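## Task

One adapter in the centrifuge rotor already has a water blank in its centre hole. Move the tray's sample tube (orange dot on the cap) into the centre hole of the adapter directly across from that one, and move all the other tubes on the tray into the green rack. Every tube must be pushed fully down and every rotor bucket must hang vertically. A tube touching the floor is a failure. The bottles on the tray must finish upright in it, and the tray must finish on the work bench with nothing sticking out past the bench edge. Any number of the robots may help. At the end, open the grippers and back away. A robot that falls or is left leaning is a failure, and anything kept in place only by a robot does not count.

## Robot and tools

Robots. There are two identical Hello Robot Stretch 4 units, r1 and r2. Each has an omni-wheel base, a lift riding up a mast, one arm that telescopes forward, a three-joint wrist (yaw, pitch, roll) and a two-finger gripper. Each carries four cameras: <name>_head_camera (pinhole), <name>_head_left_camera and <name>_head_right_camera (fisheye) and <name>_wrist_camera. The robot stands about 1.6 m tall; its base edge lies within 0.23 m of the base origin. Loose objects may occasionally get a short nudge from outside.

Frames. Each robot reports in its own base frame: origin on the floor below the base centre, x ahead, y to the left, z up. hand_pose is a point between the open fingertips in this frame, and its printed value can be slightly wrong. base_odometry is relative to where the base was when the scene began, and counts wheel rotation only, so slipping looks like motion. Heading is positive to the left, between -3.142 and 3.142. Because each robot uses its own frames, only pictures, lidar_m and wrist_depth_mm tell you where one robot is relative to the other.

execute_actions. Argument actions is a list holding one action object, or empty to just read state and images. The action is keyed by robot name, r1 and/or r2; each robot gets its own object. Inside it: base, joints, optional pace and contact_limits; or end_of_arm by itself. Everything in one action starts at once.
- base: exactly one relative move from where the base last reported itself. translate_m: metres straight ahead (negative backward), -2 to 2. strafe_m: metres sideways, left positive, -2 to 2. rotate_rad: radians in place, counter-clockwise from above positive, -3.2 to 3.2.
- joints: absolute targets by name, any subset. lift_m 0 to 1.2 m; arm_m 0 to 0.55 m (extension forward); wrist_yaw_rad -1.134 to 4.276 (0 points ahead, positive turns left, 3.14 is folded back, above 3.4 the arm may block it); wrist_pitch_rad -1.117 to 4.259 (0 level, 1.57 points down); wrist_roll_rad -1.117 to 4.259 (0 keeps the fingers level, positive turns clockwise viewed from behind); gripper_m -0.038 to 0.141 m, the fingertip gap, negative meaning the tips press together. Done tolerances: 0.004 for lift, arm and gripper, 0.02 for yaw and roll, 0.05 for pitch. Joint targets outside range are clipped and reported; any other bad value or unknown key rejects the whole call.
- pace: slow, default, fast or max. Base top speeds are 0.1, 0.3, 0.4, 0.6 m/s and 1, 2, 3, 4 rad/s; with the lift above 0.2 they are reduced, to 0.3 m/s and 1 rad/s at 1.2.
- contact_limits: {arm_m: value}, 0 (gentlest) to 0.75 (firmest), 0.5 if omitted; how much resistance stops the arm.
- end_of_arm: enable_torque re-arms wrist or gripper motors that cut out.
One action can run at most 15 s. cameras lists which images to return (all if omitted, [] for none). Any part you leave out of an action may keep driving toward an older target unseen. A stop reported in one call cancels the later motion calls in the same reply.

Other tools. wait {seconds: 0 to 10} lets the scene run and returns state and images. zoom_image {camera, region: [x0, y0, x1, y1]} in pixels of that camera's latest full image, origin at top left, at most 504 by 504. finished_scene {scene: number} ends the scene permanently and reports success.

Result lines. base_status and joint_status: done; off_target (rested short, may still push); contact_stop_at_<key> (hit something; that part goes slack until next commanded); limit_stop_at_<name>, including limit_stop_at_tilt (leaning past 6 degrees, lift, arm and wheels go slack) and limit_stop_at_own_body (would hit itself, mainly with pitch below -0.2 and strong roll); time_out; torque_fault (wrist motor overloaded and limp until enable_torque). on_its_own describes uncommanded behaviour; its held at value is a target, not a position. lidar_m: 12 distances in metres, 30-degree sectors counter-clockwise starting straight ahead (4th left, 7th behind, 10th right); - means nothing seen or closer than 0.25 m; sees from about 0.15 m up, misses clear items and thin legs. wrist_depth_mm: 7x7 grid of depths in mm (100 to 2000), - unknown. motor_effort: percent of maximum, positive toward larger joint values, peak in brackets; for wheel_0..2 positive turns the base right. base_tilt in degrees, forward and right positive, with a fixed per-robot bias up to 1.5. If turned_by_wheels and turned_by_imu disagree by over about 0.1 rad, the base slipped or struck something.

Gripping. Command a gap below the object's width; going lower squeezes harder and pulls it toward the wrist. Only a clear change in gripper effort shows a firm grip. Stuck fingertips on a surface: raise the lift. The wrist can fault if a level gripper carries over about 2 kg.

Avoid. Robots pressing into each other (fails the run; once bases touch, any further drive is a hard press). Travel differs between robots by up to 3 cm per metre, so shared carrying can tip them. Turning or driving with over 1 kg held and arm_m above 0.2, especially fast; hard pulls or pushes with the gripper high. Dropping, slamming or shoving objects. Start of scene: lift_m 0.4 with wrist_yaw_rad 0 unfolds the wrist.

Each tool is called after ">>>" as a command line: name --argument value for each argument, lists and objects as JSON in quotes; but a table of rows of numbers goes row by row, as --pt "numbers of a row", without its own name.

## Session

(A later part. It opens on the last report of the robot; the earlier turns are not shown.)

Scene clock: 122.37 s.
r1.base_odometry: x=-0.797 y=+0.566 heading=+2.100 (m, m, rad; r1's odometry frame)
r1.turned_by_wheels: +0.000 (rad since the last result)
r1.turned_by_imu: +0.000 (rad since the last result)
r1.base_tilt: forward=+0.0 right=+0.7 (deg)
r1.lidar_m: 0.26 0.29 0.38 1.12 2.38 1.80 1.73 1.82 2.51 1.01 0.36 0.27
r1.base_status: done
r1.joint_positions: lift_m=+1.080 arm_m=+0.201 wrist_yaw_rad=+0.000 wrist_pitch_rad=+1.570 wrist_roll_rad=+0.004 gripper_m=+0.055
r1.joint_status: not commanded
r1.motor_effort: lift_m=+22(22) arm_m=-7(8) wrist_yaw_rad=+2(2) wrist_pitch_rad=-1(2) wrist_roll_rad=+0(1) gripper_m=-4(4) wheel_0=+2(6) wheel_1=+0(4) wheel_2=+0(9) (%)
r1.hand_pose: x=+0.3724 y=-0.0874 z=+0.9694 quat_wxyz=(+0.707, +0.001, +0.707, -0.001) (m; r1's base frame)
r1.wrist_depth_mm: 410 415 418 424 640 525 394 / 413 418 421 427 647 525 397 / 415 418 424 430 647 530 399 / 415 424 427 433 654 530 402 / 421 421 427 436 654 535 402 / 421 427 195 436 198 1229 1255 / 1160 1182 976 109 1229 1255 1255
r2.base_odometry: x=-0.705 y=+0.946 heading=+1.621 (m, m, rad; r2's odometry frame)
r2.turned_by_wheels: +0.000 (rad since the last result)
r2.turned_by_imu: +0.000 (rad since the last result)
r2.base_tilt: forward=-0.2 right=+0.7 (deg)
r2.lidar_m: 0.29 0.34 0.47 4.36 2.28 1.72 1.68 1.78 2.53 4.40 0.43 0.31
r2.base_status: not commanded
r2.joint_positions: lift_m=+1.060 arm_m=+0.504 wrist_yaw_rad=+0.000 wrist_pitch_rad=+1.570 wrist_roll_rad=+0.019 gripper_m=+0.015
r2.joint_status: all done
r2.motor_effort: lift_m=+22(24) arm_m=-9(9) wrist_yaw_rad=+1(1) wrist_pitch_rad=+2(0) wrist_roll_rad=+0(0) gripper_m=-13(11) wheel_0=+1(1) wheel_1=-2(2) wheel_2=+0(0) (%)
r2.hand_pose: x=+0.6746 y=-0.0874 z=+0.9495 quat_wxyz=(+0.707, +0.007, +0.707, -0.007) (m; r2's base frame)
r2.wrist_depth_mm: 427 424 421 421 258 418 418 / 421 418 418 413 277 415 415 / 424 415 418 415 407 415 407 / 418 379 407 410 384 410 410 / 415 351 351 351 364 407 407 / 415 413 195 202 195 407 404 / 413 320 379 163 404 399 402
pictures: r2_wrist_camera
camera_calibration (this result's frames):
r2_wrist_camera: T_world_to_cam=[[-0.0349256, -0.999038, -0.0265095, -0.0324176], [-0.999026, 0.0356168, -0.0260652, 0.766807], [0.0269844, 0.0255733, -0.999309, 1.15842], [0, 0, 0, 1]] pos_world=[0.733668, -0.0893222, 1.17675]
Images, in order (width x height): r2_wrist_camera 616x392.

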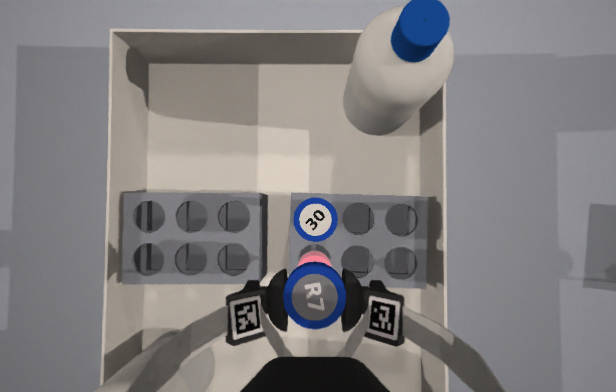

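>>> execute_actions --actions '[{"r1":{"base":{"strafe_m":0.757},"joints":{"arm_m":0.46,"lift_m":1.05},"pace":"fast"},"r2":{"base":{"strafe_m":-0.4745},"joints":{"arm_m":0.473}}}]' --cameras '["r2_wrist_camera","r1_wrist_camera"]'

>>> zoom_image --camera "r2_wrist_camera" --region '[190, 170, 370, 340]'

Scene clock: 129.53 s.
r1.base_odometry: x=-1.450 y=+0.183 heading=+2.100 (m, m, rad; r1's odometry frame)
r1.turned_by_wheels: +0.000 (rad since the last result)
r1.turned_by_imu: -0.002 (rad since the last result)
r1.base_tilt: forward=+0.0 right=+0.7 (deg)
r1.lidar_m: 0.26 0.28 0.39 4.25 2.42 1.79 1.71 1.79 2.48 1.05 0.40 0.27
r1.base_status: done
r1.joint_positions: lift_m=+1.050 arm_m=+0.459 wrist_yaw_rad=+0.000 wrist_pitch_rad=+1.570 wrist_roll_rad=+0.004 gripper_m=+0.055
r1.joint_status: all done
r1.motor_effort: lift_m=+13(19) arm_m=+7(8) wrist_yaw_rad=-1(2) wrist_pitch_rad=-1(1) wrist_roll_rad=-1(2) gripper_m=-5(5) wheel_0=+0(8) wheel_1=+0(9) wheel_2=-1(2) (%)
r1.hand_pose: x=+0.6299 y=-0.0874 z=+0.9401 quat_wxyz=(+0.707, +0.001, +0.707, -0.001) (m; r1's base frame)
r1.wrist_depth_mm: 382 384 368 375 357 245 407 / 379 384 389 394 353 282 413 / 384 387 389 397 399 404 415 / 387 389 364 394 345 402 413 / 389 392 338 340 345 404 418 / 392 394 195 402 198 410 421 / 394 394 329 109 410 402 424
r2.base_odometry: x=-0.231 y=+0.970 heading=+1.621 (m, m, rad; r2's odometry frame)
r2.turned_by_wheels: +0.000 (rad since the last result)
r2.turned_by_imu: +0.000 (rad since the last result)
r2.base_tilt: forward=-0.3 right=+0.7 (deg)
r2.lidar_m: 0.29 0.29 0.43 1.70 2.34 1.75 1.70 1.78 2.52 3.90 0.40 0.29
r2.base_status: done
r2.joint_positions: lift_m=+1.060 arm_m=+0.475 wrist_yaw_rad=+0.000 wrist_pitch_rad=+1.570 wrist_roll_rad=+0.019 gripper_m=+0.015
r2.joint_status: all done
r2.motor_effort: lift_m=+21(22) arm_m=-9(11) wrist_yaw_rad=+1(1) wrist_pitch_rad=+3(3) wrist_roll_rad=+0(0) gripper_m=-11(11) wheel_0=+1(9) wheel_1=-1(9) wheel_2=+0(0) (%)
r2.hand_pose: x=+0.6456 y=-0.0874 z=+0.9496 quat_wxyz=(+0.707, +0.007, +0.707, -0.007) (m; r2's base frame)
r2.wrist_depth_mm: 427 424 424 418 418 415 1160 / 427 418 421 421 415 415 1160 / 421 418 418 415 415 413 1182 / 418 421 413 407 413 413 1160 / 415 415 384 353 413 410 1182 / 415 413 195 202 194 407 1160 / 413 410 413 164 407 404 1138
pictures: r1_wrist_camera, r2_wrist_camera
camera_calibration (this result's frames):
r1_wrist_camera: T_world_to_cam=[[-0.0197279, -0.999056, 0.0386957, -0.112381], [-0.999591, 0.0205099, 0.0199173, 0.66665], [-0.0206921, -0.0382869, -0.999053, 1.17779], [0, 0, 0, 1]] pos_world=[0.688532, -0.0808541, 1.16775]
r2_wrist_camera: T_world_to_cam=[[-0.0349209, -0.999038, -0.0265103, -0.0334308], [-0.999025, 0.0356128, -0.0260893, 0.73785], [0.0270083, 0.0255734, -0.999308, 1.15926], [0, 0, 0, 1]] pos_world=[0.704654, -0.089322, 1.17683]
Images, in order (width x height): r1_wrist_camera 616x392, r2_wrist_camera 616x392.

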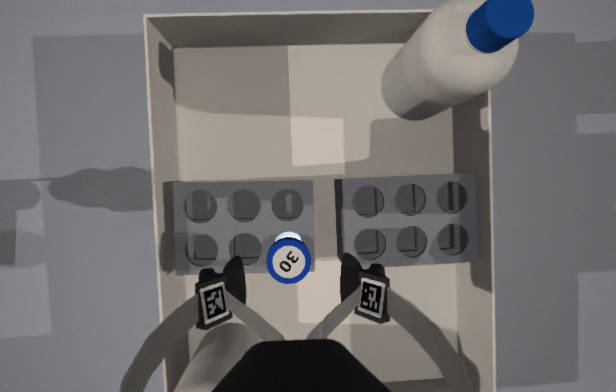

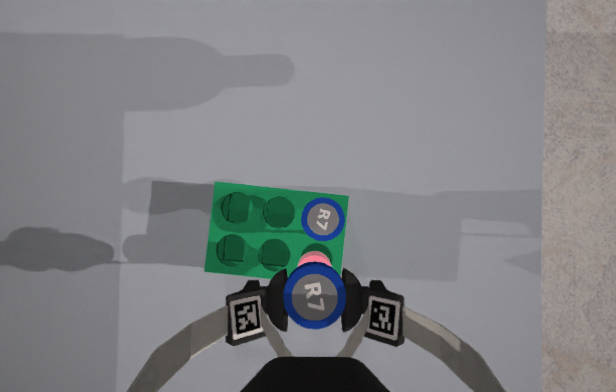

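Region (190, 170, 370, 340) of r2_wrist_camera's 616x392 image, scaled by 2.800.

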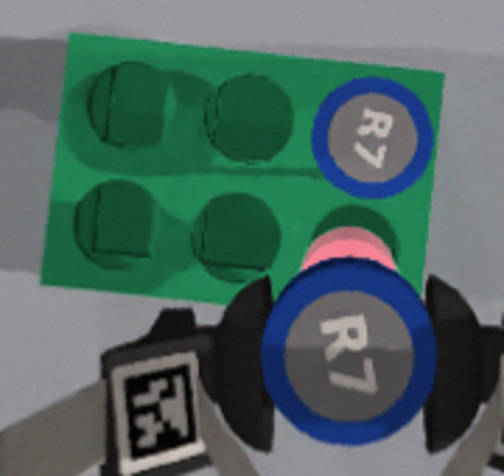

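>>> execute_actions --actions '[{"r1":{"base":{"strafe_m":0.003},"joints":{"arm_m":0.455,"lift_m":0.98}},"r2":{"base":{"strafe_m":-0.002},"joints":{"lift_m":0.978},"pace":"slow"}}]' --cameras '["r2_wrist_camera","r1_wrist_camera"]'

Scene clock: 133.00 s.
r1.base_odometry: x=-1.453 y=+0.182 heading=+2.100 (m, m, rad; r1's odometry frame)
r1.turned_by_wheels: +0.000 (rad since the last result)
r1.turned_by_imu: -0.001 (rad since the last result)
r1.base_tilt: forward=+0.0 right=+0.7 (deg)
r1.lidar_m: 0.27 0.28 0.39 4.25 2.37 1.79 1.72 1.78 2.47 1.03 0.38 0.27
r1.base_status: done
r1.joint_positions: lift_m=+0.980 arm_m=+0.456 wrist_yaw_rad=+0.000 wrist_pitch_rad=+1.570 wrist_roll_rad=+0.004 gripper_m=+0.055
r1.joint_status: all done
r1.motor_effort: lift_m=+13(14) arm_m=-7(6) wrist_yaw_rad=+1(1) wrist_pitch_rad=+1(0) wrist_roll_rad=+0(1) gripper_m=-5(4) wheel_0=-1(6) wheel_1=+1(6) wheel_2=-1(1) (%)
r1.hand_pose: x=+0.6275 y=-0.0874 z=+0.8701 quat_wxyz=(+0.707, +0.001, +0.707, -0.001) (m; r1's base frame)
r1.wrist_depth_mm: 314 315 320 324 325 204 192 / 315 317 322 324 327 278 340 / 317 319 324 327 330 334 340 / 319 289 319 324 276 276 343 / 322 294 267 270 274 277 345 / 324 304 195 217 198 340 347 / 325 325 327 109 338 329 349
r2.base_odometry: x=-0.229 y=+0.970 heading=+1.621 (m, m, rad; r2's odometry frame)
r2.turned_by_wheels: +0.000 (rad since the last result)
r2.turned_by_imu: +0.000 (rad since the last result)
r2.base_tilt: forward=-0.4 right=+0.9 (deg)
r2.lidar_m: 0.29 0.27 0.43 1.69 2.33 1.76 1.69 1.81 2.55 3.93 0.42 0.29
r2.base_status: done
r2.joint_positions: lift_m=+0.978 arm_m=+0.475 wrist_yaw_rad=+0.000 wrist_pitch_rad=+1.570 wrist_roll_rad=+0.019 gripper_m=+0.015
r2.joint_status: all done
r2.motor_effort: lift_m=+16(21) arm_m=-9(9) wrist_yaw_rad=+0(0) wrist_pitch_rad=+2(5) wrist_roll_rad=+0(0) gripper_m=-11(9) wheel_0=+2(8) wheel_1=-2(5) wheel_2=+0(1) (%)
r2.hand_pose: x=+0.6456 y=-0.0874 z=+0.8680 quat_wxyz=(+0.707, +0.007, +0.707, -0.007) (m; r2's base frame)
r2.wrist_depth_mm: 340 340 338 338 334 334 334 / 340 338 336 334 334 332 334 / 338 336 336 332 332 332 330 / 336 336 274 272 329 329 327 / 332 332 272 212 327 329 327 / 332 332 195 202 195 329 325 / 332 330 329 163 324 325 325
pictures: r1_wrist_camera, r2_wrist_camera
camera_calibration (this result's frames):
r1_wrist_camera: T_world_to_cam=[[-0.0197529, -0.999056, 0.0386961, -0.109704], [-0.99959, 0.0205358, 0.0199407, 0.665676], [-0.0207166, -0.0382864, -0.999052, 1.10784], [0, 0, 0, 1]] pos_world=[0.686187, -0.0808557, 1.09777]
r2_wrist_camera: T_world_to_cam=[[-0.034921, -0.999038, -0.0265103, -0.035593], [-0.999025, 0.0356129, -0.0260895, 0.73572], [0.0270086, 0.0255734, -0.999308, 1.07776], [0, 0, 0, 1]] pos_world=[0.704651, -0.089322, 1.09527]
Images, in order (width x height): r1_wrist_camera 616x392, r2_wrist_camera 616x392.

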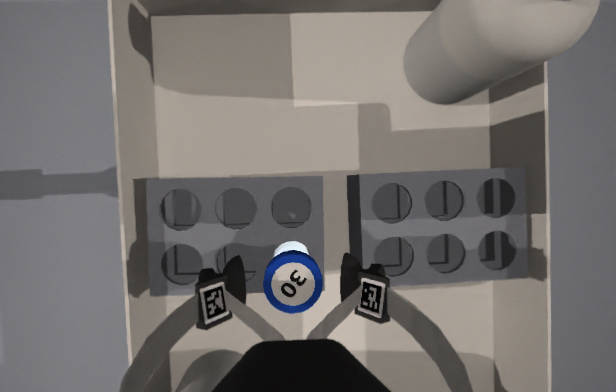

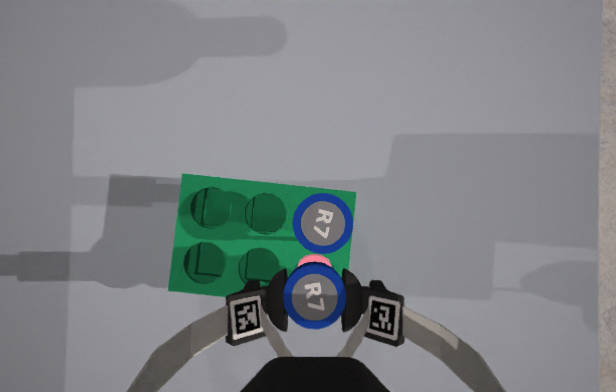

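>>> execute_actions --actions '[{"r1":{"joints":{"gripper_m":0.015}},"r2":{"joints":{"gripper_m":0.055}}}]' --cameras '[]'

>>> execute_actions --actions '[{"r1":{"joints":{"lift_m":1.06}},"r2":{"joints":{"lift_m":1.05},"pace":"fast"}}]' --cameras '["r2_wrist_camera","r1_wrist_camera"]'

>>> execute_actions --actions '[{"r1":{"base":{"strafe_m":0.4}},"r2":{"base":{"translate_m":-0.5},"joints":{"arm_m":0.0},"pace":"max"}}]' --cameras '["r1_wrist_camera"]'

>>> zoom_image --camera "r1_wrist_camera" --region '[170, 160, 350, 330]'

Scene clock: 140.17 s.
r1.base_odometry: x=-1.453 y=+0.182 heading=+2.100 (m, m, rad; r1's odometry frame)
r1.turned_by_wheels: +0.000 (rad since the last result)
r1.turned_by_imu: -0.001 (rad since the last result)
r1.base_tilt: forward=+0.0 right=+0.8 (deg)
r1.lidar_m: 0.27 0.28 0.39 4.25 2.41 1.78 1.72 1.81 2.47 1.04 0.39 0.28
r1.base_status: not commanded
r1.joint_positions: lift_m=+0.980 arm_m=+0.456 wrist_yaw_rad=+0.000 wrist_pitch_rad=+1.570 wrist_roll_rad=+0.004 gripper_m=+0.015
r1.joint_status: all done
r1.motor_effort: lift_m=+13(13) arm_m=-8(7) wrist_yaw_rad=-2(1) wrist_pitch_rad=-1(1) wrist_roll_rad=-1(1) gripper_m=-14(13) wheel_0=-1(1) wheel_1=+1(1) wheel_2=-1(1) (%)
r1.hand_pose: x=+0.6275 y=-0.0874 z=+0.8701 quat_wxyz=(+0.707, +0.001, +0.707, -0.001) (m; r1's base frame)
r1.wrist_depth_mm: 315 315 319 322 325 204 193 / 317 320 320 327 325 267 340 / 317 319 324 329 332 332 340 / 320 289 319 325 277 276 343 / 322 296 267 270 274 278 345 / 324 304 189 204 193 338 347 / 325 298 325 109 338 320 349
r2.base_odometry: x=-0.229 y=+0.970 heading=+1.621 (m, m, rad; r2's odometry frame)
r2.turned_by_wheels: +0.000 (rad since the last result)
r2.turned_by_imu: +0.000 (rad since the last result)
r2.base_tilt: forward=-0.2 right=+0.8 (deg)
r2.lidar_m: 0.27 0.26 0.44 1.69 2.34 1.75 1.70 1.81 2.56 3.89 0.39 0.29
r2.base_status: not commanded
r2.joint_positions: lift_m=+0.978 arm_m=+0.475 wrist_yaw_rad=+0.000 wrist_pitch_rad=+1.570 wrist_roll_rad=+0.019 gripper_m=+0.055
r2.joint_status: all done
r2.motor_effort: lift_m=+15(16) arm_m=-8(8) wrist_yaw_rad=+0(0) wrist_pitch_rad=+3(3) wrist_roll_rad=-1(1) gripper_m=-3(10) wheel_0=+2(2) wheel_1=-2(2) wheel_2=+0(0) (%)
r2.hand_pose: x=+0.6456 y=-0.0874 z=+0.8680 quat_wxyz=(+0.707, +0.007, +0.707, -0.007) (m; r2's base frame)
r2.wrist_depth_mm: 340 342 340 338 336 332 334 / 342 340 336 336 332 334 332 / 338 334 334 332 334 329 329 / 336 336 274 272 330 329 327 / 334 334 272 270 329 327 325 / 332 332 198 270 196 327 325 / 330 329 330 147 327 324 322
pictures: none
No camera images: the call's "cameras" was empty. Leave "cameras" out to get every camera's image.

Scene clock: 141.50 s.
r1.base_odometry: x=-1.453 y=+0.182 heading=+2.100 (m, m, rad; r1's odometry frame)
r1.turned_by_wheels: +0.000 (rad since the last result)
r1.turned_by_imu: +0.000 (rad since the last result)
r1.base_tilt: forward=+0.0 right=+0.8 (deg)
r1.lidar_m: 0.25 0.28 0.38 4.26 2.40 1.79 1.72 1.80 2.49 1.05 0.37 0.28
r1.base_status: not commanded
r1.joint_positions: lift_m=+1.060 arm_m=+0.456 wrist_yaw_rad=+0.000 wrist_pitch_rad=+1.570 wrist_roll_rad=+0.004 gripper_m=+0.015
r1.joint_status: all done
r1.motor_effort: lift_m=+22(21) arm_m=-8(8) wrist_yaw_rad=-2(1) wrist_pitch_rad=+1(1) wrist_roll_rad=+0(0) gripper_m=-14(14) wheel_0=-1(1) wheel_1=+1(1) wheel_2=-1(1) (%)
r1.hand_pose: x=+0.6275 y=-0.0874 z=+0.9493 quat_wxyz=(+0.707, +0.001, +0.707, -0.001) (m; r1's base frame)
r1.wrist_depth_mm: 389 392 373 384 362 251 418 / 392 397 397 404 364 298 421 / 394 397 399 407 410 413 418 / 397 399 345 402 353 389 427 / 397 402 345 347 384 413 427 / 399 404 189 204 192 421 430 / 404 404 324 109 418 415 433
r2.base_odometry: x=-0.229 y=+0.970 heading=+1.621 (m, m, rad; r2's odometry frame)
r2.turned_by_wheels: +0.000 (rad since the last result)
r2.turned_by_imu: +0.000 (rad since the last result)
r2.base_tilt: forward=-0.3 right=+0.9 (deg)
r2.lidar_m: 0.28 0.29 0.43 1.71 2.32 1.76 1.69 1.78 2.54 3.92 0.40 0.30
r2.base_status: not commanded
r2.joint_positions: lift_m=+1.050 arm_m=+0.475 wrist_yaw_rad=+0.000 wrist_pitch_rad=+1.570 wrist_roll_rad=+0.019 gripper_m=+0.055
r2.joint_status: all done
r2.motor_effort: lift_m=+21(24) arm_m=-8(9) wrist_yaw_rad=+0(0) wrist_pitch_rad=+2(1) wrist_roll_rad=+0(0) gripper_m=-4(2) wheel_0=+2(2) wheel_1=-2(2) wheel_2=+0(0) (%)
r2.hand_pose: x=+0.6456 y=-0.0874 z=+0.9395 quat_wxyz=(+0.707, +0.007, +0.707, -0.007) (m; r2's base frame)
r2.wrist_depth_mm: 418 413 413 410 413 410 1205 / 410 413 413 407 407 404 1182 / 410 410 410 404 404 404 1160 / 410 407 404 397 397 399 1160 / 404 407 370 342 399 399 1138 / 404 404 198 399 196 397 1138 / 404 399 399 147 397 392 1160
pictures: r1_wrist_camera, r2_wrist_camera
camera_calibration (this result's frames):
r1_wrist_camera: T_world_to_cam=[[-0.019753, -0.999056, 0.0386961, -0.112771], [-0.99959, 0.0205359, 0.0199406, 0.664093], [-0.0207164, -0.0382864, -0.999052, 1.18702], [0, 0, 0, 1]] pos_world=[0.686184, -0.0808557, 1.17701]
r2_wrist_camera: T_world_to_cam=[[-0.0349209, -0.999038, -0.0265103, -0.0336972], [-0.999025, 0.0356127, -0.0260894, 0.737583], [0.0270084, 0.0255734, -0.999308, 1.14923], [0, 0, 0, 1]] pos_world=[0.704649, -0.089322, 1.16679]
Images, in order (width x height): r1_wrist_camera 616x392, r2_wrist_camera 616x392.

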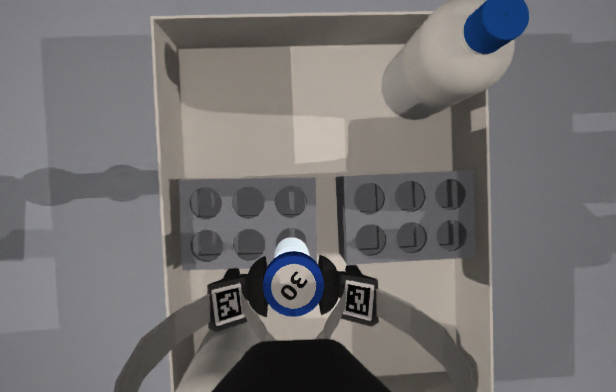

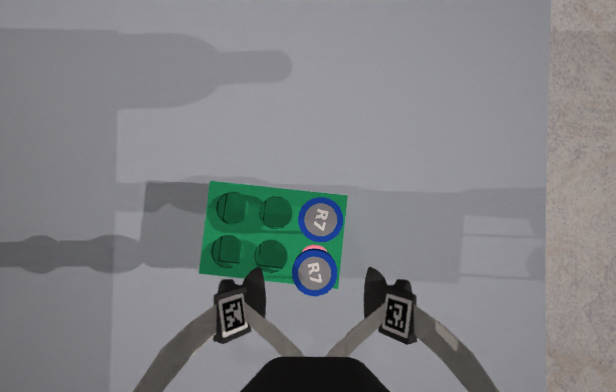

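Scene clock: 144.43 s.
r1.base_odometry: x=-1.798 y=-0.020 heading=+2.100 (m, m, rad; r1's odometry frame)
r1.turned_by_wheels: +0.000 (rad since the last result)
r1.turned_by_imu: -0.001 (rad since the last result)
r1.base_tilt: forward=+0.0 right=+0.7 (deg)
r1.lidar_m: 0.27 0.29 4.00 3.84 2.43 1.79 1.71 1.80 2.48 1.05 0.37 0.29
r1.base_status: done
r1.joint_positions: lift_m=+1.060 arm_m=+0.456 wrist_yaw_rad=+0.000 wrist_pitch_rad=+1.570 wrist_roll_rad=+0.004 gripper_m=+0.015
r1.joint_status: not commanded
r1.motor_effort: lift_m=+22(22) arm_m=-7(7) wrist_yaw_rad=+3(1) wrist_pitch_rad=+0(1) wrist_roll_rad=-1(3) gripper_m=-14(15) wheel_0=+1(13) wheel_1=-2(7) wheel_2=-1(1) (%)
r1.hand_pose: x=+0.6275 y=-0.0874 z=+0.9493 quat_wxyz=(+0.707, +0.001, +0.707, -0.001) (m; r1's base frame)
r1.wrist_depth_mm: 392 392 397 404 410 415 418 / 392 397 402 407 413 413 389 / 392 397 402 407 415 418 379 / 394 404 347 404 415 421 379 / 397 402 347 349 421 421 382 / 399 404 189 204 193 427 387 / 402 404 413 109 421 430 387
r2.base_odometry: x=-0.204 y=+0.471 heading=+1.620 (m, m, rad; r2's odometry frame)
r2.turned_by_wheels: +0.000 (rad since the last result)
r2.turned_by_imu: -0.002 (rad since the last result)
r2.base_tilt: forward=-0.4 right=+0.7 (deg)
r2.lidar_m: 0.78 0.84 1.18 4.08 1.66 1.24 1.19 1.26 1.79 3.92 4.11 0.83
r2.base_status: done
r2.joint_positions: lift_m=+1.050 arm_m=+0.002 wrist_yaw_rad=+0.000 wrist_pitch_rad=+1.570 wrist_roll_rad=+0.019 gripper_m=+0.055
r2.joint_status: all done
r2.motor_effort: lift_m=+21(21) arm_m=-8(9) wrist_yaw_rad=+1(0) wrist_pitch_rad=+0(3) wrist_roll_rad=+0(0) gripper_m=-4(2) wheel_0=-3(6) wheel_1=-3(8) wheel_2=+1(12) (%)
r2.hand_pose: x=+0.1725 y=-0.0874 z=+0.9395 quat_wxyz=(+0.707, +0.007, +0.707, -0.007) (m; r2's base frame)
r2.wrist_depth_mm: 1205 1229 1205 1182 1182 1205 1182 / 1229 1205 1205 1182 1205 1182 1182 / 1182 1160 1229 1182 1205 1182 1160 / 1205 1205 1182 1160 1205 1182 1160 / 1205 1160 1160 976 1182 1182 1160 / 1182 1182 198 946 196 1160 1160 / 1205 1182 1138 147 1160 1138 1160
pictures: r1_wrist_camera
camera_calibration (this result's frames):
r1_wrist_camera: T_world_to_cam=[[-0.0197528, -0.999056, 0.0386961, -0.112771], [-0.99959, 0.0205357, 0.0199406, 0.664089], [-0.0207164, -0.0382864, -0.999052, 1.18702], [0, 0, 0, 1]] pos_world=[0.68618, -0.0808557, 1.17701]
Images, in order (width x height): r1_wrist_camera 616x392.

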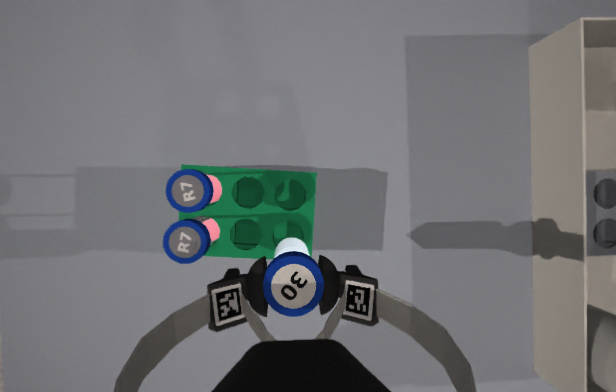

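Region (170, 160, 350, 330) of r1_wrist_camera's 616x392 image, scaled by 2.800.

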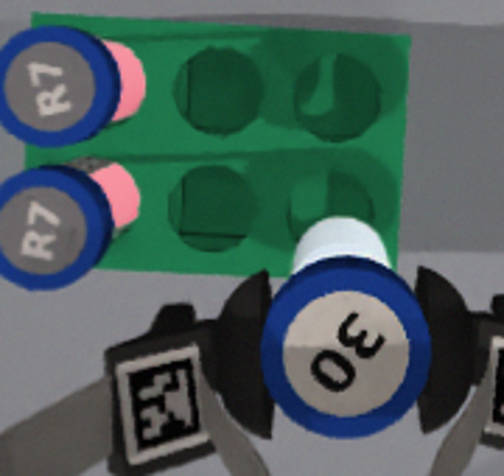

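>>> execute_actions --actions '[{"r1":{"base":{"strafe_m":0.0025},"joints":{"arm_m":0.464,"lift_m":0.978},"pace":"slow"}}]' --cameras '["r1_wrist_camera"]'

Scene clock: 147.83 s.
r1.base_odometry: x=-1.800 y=-0.021 heading=+2.100 (m, m, rad; r1's odometry frame)
r1.turned_by_wheels: +0.000 (rad since the last result)
r1.turned_by_imu: -0.001 (rad since the last result)
r1.base_tilt: forward=+0.0 right=+0.7 (deg)
r1.lidar_m: 0.25 0.29 4.00 3.85 2.43 1.77 1.72 1.80 2.45 1.04 0.39 0.28
r1.base_status: done
r1.joint_positions: lift_m=+0.978 arm_m=+0.463 wrist_yaw_rad=+0.000 wrist_pitch_rad=+1.570 wrist_roll_rad=+0.004 gripper_m=+0.015
r1.joint_status: all done
r1.motor_effort: lift_m=+13(21) arm_m=+8(8) wrist_yaw_rad=+1(3) wrist_pitch_rad=+0(1) wrist_roll_rad=+1(0) gripper_m=-16(14) wheel_0=+0(4) wheel_1=+0(4) wheel_2=-1(2) (%)
r1.hand_pose: x=+0.6338 y=-0.0874 z=+0.8681 quat_wxyz=(+0.707, +0.001, +0.707, -0.001) (m; r1's base frame)
r1.wrist_depth_mm: 314 317 322 325 327 334 336 / 314 317 322 325 329 332 336 / 315 320 324 329 332 336 340 / 317 263 267 325 332 336 340 / 320 264 266 271 334 340 345 / 322 324 188 204 193 343 345 / 324 325 330 109 340 343 347
r2.base_odometry: x=-0.204 y=+0.471 heading=+1.620 (m, m, rad; r2's odometry frame)
r2.turned_by_wheels: +0.000 (rad since the last result)
r2.turned_by_imu: +0.000 (rad since the last result)
r2.base_tilt: forward=-0.4 right=+0.9 (deg)
r2.lidar_m: 0.78 0.84 1.18 4.11 1.66 1.24 1.19 1.29 1.81 3.90 4.08 0.82
r2.base_status: not commanded
r2.joint_positions: lift_m=+1.050 arm_m=+0.002 wrist_yaw_rad=+0.000 wrist_pitch_rad=+1.570 wrist_roll_rad=+0.019 gripper_m=+0.055
r2.joint_status: not commanded
r2.motor_effort: lift_m=+22(21) arm_m=-8(8) wrist_yaw_rad=+1(1) wrist_pitch_rad=+3(3) wrist_roll_rad=+0(0) gripper_m=-4(4) wheel_0=-4(4) wheel_1=-3(3) wheel_2=+1(1) (%)
r2.hand_pose: x=+0.1725 y=-0.0874 z=+0.9395 quat_wxyz=(+0.707, +0.007, +0.707, -0.007) (m; r2's base frame)
r2.wrist_depth_mm: 1205 1205 1205 1205 1205 1182 1182 / 1182 1205 1229 1182 1205 1182 1138 / 1182 1160 1182 1205 1160 1160 1138 / 1205 1182 1160 1229 1205 1138 1138 / 1205 1182 1160 960 1160 1160 1182 / 1182 1160 198 946 197 1182 1160 / 1160 1182 1182 147 1160 1138 1118
pictures: r1_wrist_camera
camera_calibration (this result's frames):
r1_wrist_camera: T_world_to_cam=[[-0.0197528, -0.999056, 0.0386961, -0.109503], [-0.99959, 0.0205357, 0.0199406, 0.672016], [-0.0207164, -0.0382864, -0.999052, 1.106], [0, 0, 0, 1]] pos_world=[0.69249, -0.0808557, 1.09579]
Images, in order (width x height): r1_wrist_camera 616x392.

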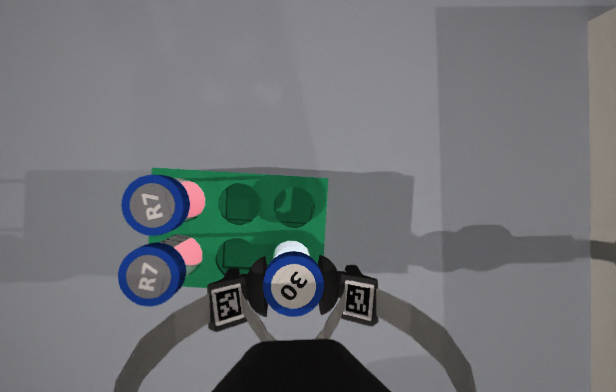

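>>> execute_actions --actions '[{"r1":{"joints":{"gripper_m":0.05}}}]' --cameras '[]'

>>> execute_actions --actions '[{"r1":{"joints":{"lift_m":1.04},"pace":"fast"}}]' --cameras '["r1_wrist_camera"]'

>>> execute_actions --actions '[{"r1":{"base":{"translate_m":-0.35},"joints":{"arm_m":0.0},"pace":"max"}}]' --cameras '["r1_head_camera","r2_head_camera","r1_head_right_camera"]'

Scene clock: 151.60 s.
r1.base_odometry: x=-1.800 y=-0.021 heading=+2.100 (m, m, rad; r1's odometry frame)
r1.turned_by_wheels: +0.000 (rad since the last result)
r1.turned_by_imu: -0.001 (rad since the last result)
r1.base_tilt: forward=+0.1 right=+0.7 (deg)
r1.lidar_m: 0.26 0.29 4.01 3.86 2.42 1.76 1.71 1.80 2.50 1.04 0.38 0.29
r1.base_status: not commanded
r1.joint_positions: lift_m=+0.978 arm_m=+0.463 wrist_yaw_rad=+0.000 wrist_pitch_rad=+1.570 wrist_roll_rad=+0.004 gripper_m=+0.050
r1.joint_status: all done
r1.motor_effort: lift_m=+13(13) arm_m=+8(8) wrist_yaw_rad=-1(1) wrist_pitch_rad=-1(1) wrist_roll_rad=+0(1) gripper_m=-5(14) wheel_0=+0(0) wheel_1=+0(1) wheel_2=-1(1) (%)
r1.hand_pose: x=+0.6338 y=-0.0874 z=+0.8681 quat_wxyz=(+0.707, +0.001, +0.707, -0.001) (m; r1's base frame)
r1.wrist_depth_mm: 314 315 320 324 329 334 338 / 315 319 324 325 330 334 338 / 317 319 324 327 332 336 340 / 319 264 267 324 332 336 340 / 319 265 267 270 334 340 343 / 320 324 194 211 200 342 345 / 324 325 330 109 338 343 347
r2.base_odometry: x=-0.204 y=+0.471 heading=+1.620 (m, m, rad; r2's odometry frame)
r2.turned_by_wheels: +0.000 (rad since the last result)
r2.turned_by_imu: +0.000 (rad since the last result)
r2.base_tilt: forward=-0.3 right=+0.8 (deg)
r2.lidar_m: 0.76 0.84 1.19 4.09 1.65 1.24 1.18 1.26 1.77 3.88 4.12 0.81
r2.base_status: not commanded
r2.joint_positions: lift_m=+1.050 arm_m=+0.002 wrist_yaw_rad=+0.000 wrist_pitch_rad=+1.570 wrist_roll_rad=+0.019 gripper_m=+0.055
r2.joint_status: not commanded
r2.motor_effort: lift_m=+21(21) arm_m=-8(8) wrist_yaw_rad=+1(0) wrist_pitch_rad=+1(3) wrist_roll_rad=+0(0) gripper_m=-4(2) wheel_0=-4(4) wheel_1=-3(3) wheel_2=+1(1) (%)
r2.hand_pose: x=+0.1725 y=-0.0874 z=+0.9395 quat_wxyz=(+0.707, +0.007, +0.707, -0.007) (m; r2's base frame)
r2.wrist_depth_mm: 1205 1205 1205 1182 1205 1182 1160 / 1205 1205 1182 1205 1205 1182 1182 / 1182 1205 1182 1182 1205 1160 1160 / 1182 1182 1182 1182 1182 1160 1182 / 1205 1160 1182 976 1160 1182 1182 / 1205 1182 198 960 196 1160 1160 / 1205 1160 1160 147 1182 1160 1138
pictures: none
No camera images: the call's "cameras" was empty. Leave "cameras" out to get every camera's image.

Scene clock: 152.60 s.
r1.base_odometry: x=-1.800 y=-0.021 heading=+2.100 (m, m, rad; r1's odometry frame)
r1.turned_by_wheels: +0.000 (rad since the last result)
r1.turned_by_imu: +0.000 (rad since the last result)
r1.base_tilt: forward=+0.0 right=+0.7 (deg)
r1.lidar_m: 0.27 0.28 3.99 3.84 2.44 1.77 1.72 1.80 2.51 1.04 0.40 0.28
r1.base_status: not commanded
r1.joint_positions: lift_m=+1.040 arm_m=+0.463 wrist_yaw_rad=+0.000 wrist_pitch_rad=+1.570 wrist_roll_rad=+0.004 gripper_m=+0.050
r1.joint_status: all done
r1.motor_effort: lift_m=+22(24) arm_m=+8(8) wrist_yaw_rad=-1(1) wrist_pitch_rad=-2(2) wrist_roll_rad=+0(1) gripper_m=-7(6) wheel_0=+0(0) wheel_1=+0(0) wheel_2=-1(0) (%)
r1.hand_pose: x=+0.6338 y=-0.0874 z=+0.9294 quat_wxyz=(+0.707, +0.001, +0.707, -0.001) (m; r1's base frame)
r1.wrist_depth_mm: 370 377 377 387 389 394 397 / 373 377 382 387 392 397 375 / 375 379 384 389 392 399 379 / 377 382 327 387 394 399 382 / 379 382 329 329 397 402 387 / 379 384 195 394 200 402 389 / 384 384 392 109 404 407 392
r2.base_odometry: x=-0.204 y=+0.471 heading=+1.620 (m, m, rad; r2's odometry frame)
r2.turned_by_wheels: +0.000 (rad since the last result)
r2.turned_by_imu: +0.000 (rad since the last result)
r2.base_tilt: forward=-0.4 right=+0.9 (deg)
r2.lidar_m: 0.77 0.83 1.20 4.09 1.65 1.24 1.18 1.28 1.83 3.90 4.08 0.82
r2.base_status: not commanded
r2.joint_positions: lift_m=+1.050 arm_m=+0.002 wrist_yaw_rad=+0.000 wrist_pitch_rad=+1.570 wrist_roll_rad=+0.019 gripper_m=+0.055
r2.joint_status: not commanded
r2.motor_effort: lift_m=+21(21) arm_m=-9(9) wrist_yaw_rad=+1(2) wrist_pitch_rad=+0(2) wrist_roll_rad=+0(0) gripper_m=+0(3) wheel_0=-4(4) wheel_1=-3(3) wheel_2=+1(1) (%)
r2.hand_pose: x=+0.1725 y=-0.0874 z=+0.9395 quat_wxyz=(+0.707, +0.007, +0.707, -0.007) (m; r2's base frame)
r2.wrist_depth_mm: 1229 1182 1205 1205 1182 1160 1182 / 1205 1205 1205 1182 1205 1182 1205 / 1182 1182 1182 1205 1182 1182 1160 / 1160 1182 1182 1160 1205 1182 1160 / 1182 1160 1160 960 1138 1138 1138 / 1160 1205 198 960 197 1160 1160 / 1205 1160 1160 146 1138 1160 1138
pictures: r1_wrist_camera
camera_calibration (this result's frames):
r1_wrist_camera: T_world_to_cam=[[-0.0197529, -0.999056, 0.0386961, -0.111873], [-0.99959, 0.0205359, 0.0199406, 0.670809], [-0.0207164, -0.0382864, -0.999052, 1.16718], [0, 0, 0, 1]] pos_world=[0.692504, -0.0808557, 1.15702]
Images, in order (width x height): r1_wrist_camera 616x392.

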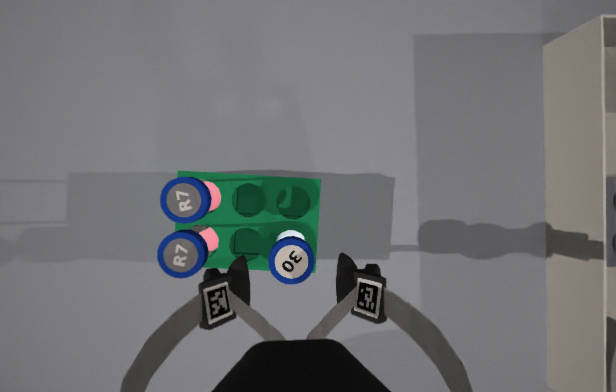

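Scene clock: 155.17 s.
r1.base_odometry: x=-1.624 y=-0.323 heading=+2.100 (m, m, rad; r1's odometry frame)
r1.turned_by_wheels: +0.000 (rad since the last result)
r1.turned_by_imu: -0.001 (rad since the last result)
r1.base_tilt: forward=+0.1 right=+0.7 (deg)
r1.lidar_m: 0.61 0.65 3.97 3.85 1.89 1.43 1.36 1.44 1.97 4.90 0.89 0.64
r1.base_status: done
r1.joint_positions: lift_m=+1.040 arm_m=+0.003 wrist_yaw_rad=+0.000 wrist_pitch_rad=+1.570 wrist_roll_rad=+0.004 gripper_m=+0.050
r1.joint_status: all done
joint sent to its limit — the command would take r1.arm_m past its lower limit, so that joint was sent only as far as its limit.
r1.motor_effort: lift_m=+22(22) arm_m=-8(12) wrist_yaw_rad=+0(2) wrist_pitch_rad=+0(1) wrist_roll_rad=+1(0) gripper_m=-5(4) wheel_0=-1(8) wheel_1=-1(5) wheel_2=+0(9) (%)
r1.hand_pose: x=+0.1743 y=-0.0874 z=+0.9294 quat_wxyz=(+0.707, +0.001, +0.707, -0.001) (m; r1's base frame)
r1.wrist_depth_mm: 1098 1118 1118 1138 1160 1160 1182 / 1078 1118 1138 1160 1160 1182 1160 / 1098 1098 1118 1138 1138 1182 1205 / 1118 1118 1118 1138 1160 1205 1205 / 1118 1138 931 960 1182 1182 1205 / 1138 1138 193 946 200 1182 1205 / 1138 1138 1182 109 1160 1205 1205
r2.base_odometry: x=-0.204 y=+0.471 heading=+1.620 (m, m, rad; r2's odometry frame)
r2.turned_by_wheels: +0.000 (rad since the last result)
r2.turned_by_imu: +0.000 (rad since the last result)
r2.base_tilt: forward=-0.4 right=+0.9 (deg)
r2.lidar_m: 0.77 0.85 1.20 4.11 1.67 1.24 1.20 1.27 1.79 3.90 4.09 0.81
r2.base_status: not commanded
r2.joint_positions: lift_m=+1.050 arm_m=+0.002 wrist_yaw_rad=+0.000 wrist_pitch_rad=+1.570 wrist_roll_rad=+0.019 gripper_m=+0.055
r2.joint_status: not commanded
r2.motor_effort: lift_m=+22(21) arm_m=-9(8) wrist_yaw_rad=+1(1) wrist_pitch_rad=+1(1) wrist_roll_rad=-1(0) gripper_m=-2(4) wheel_0=-4(4) wheel_1=-3(3) wheel_2=+1(1) (%)
r2.hand_pose: x=+0.1725 y=-0.0874 z=+0.9395 quat_wxyz=(+0.707, +0.007, +0.707, -0.007) (m; r2's base frame)
r2.wrist_depth_mm: 1205 1182 1205 1205 1205 1205 1182 / 1229 1205 1205 1182 1182 1160 1160 / 1182 1182 1182 1205 1182 1182 1160 / 1205 1160 1160 1182 1182 1160 1182 / 1182 1182 1182 946 1160 1160 1160 / 1182 1160 198 960 196 1182 1118 / 1182 1160 1138 147 1160 1138 1138
pictures: r1_head_camera, r1_head_right_camera, r2_head_camera
Images, in order (width x height): r1_head_camera 420x560, r1_head_right_camera 420x672, r2_head_camera 420x560.

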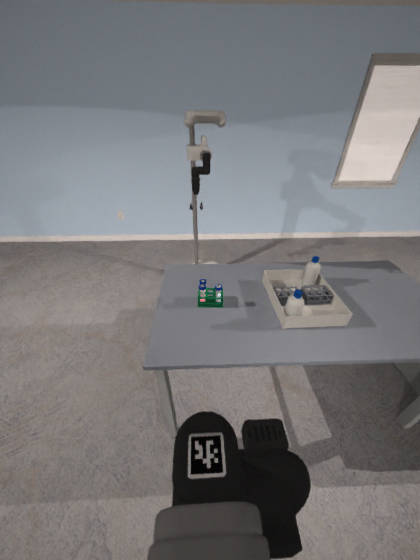

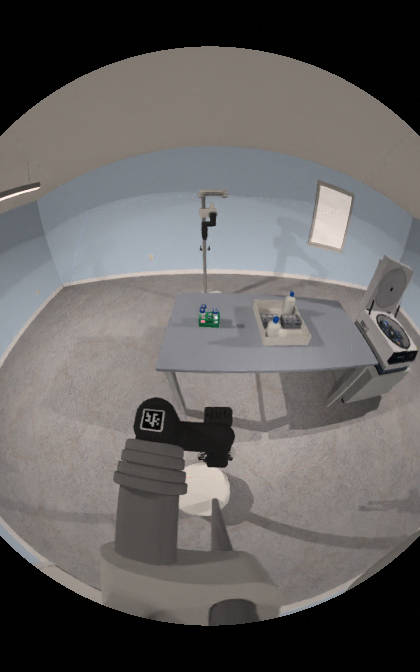

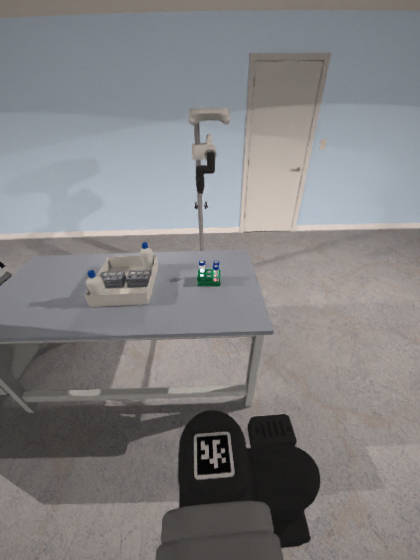

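>>> finished_scene --scene 1

The scene is finished: the task was done.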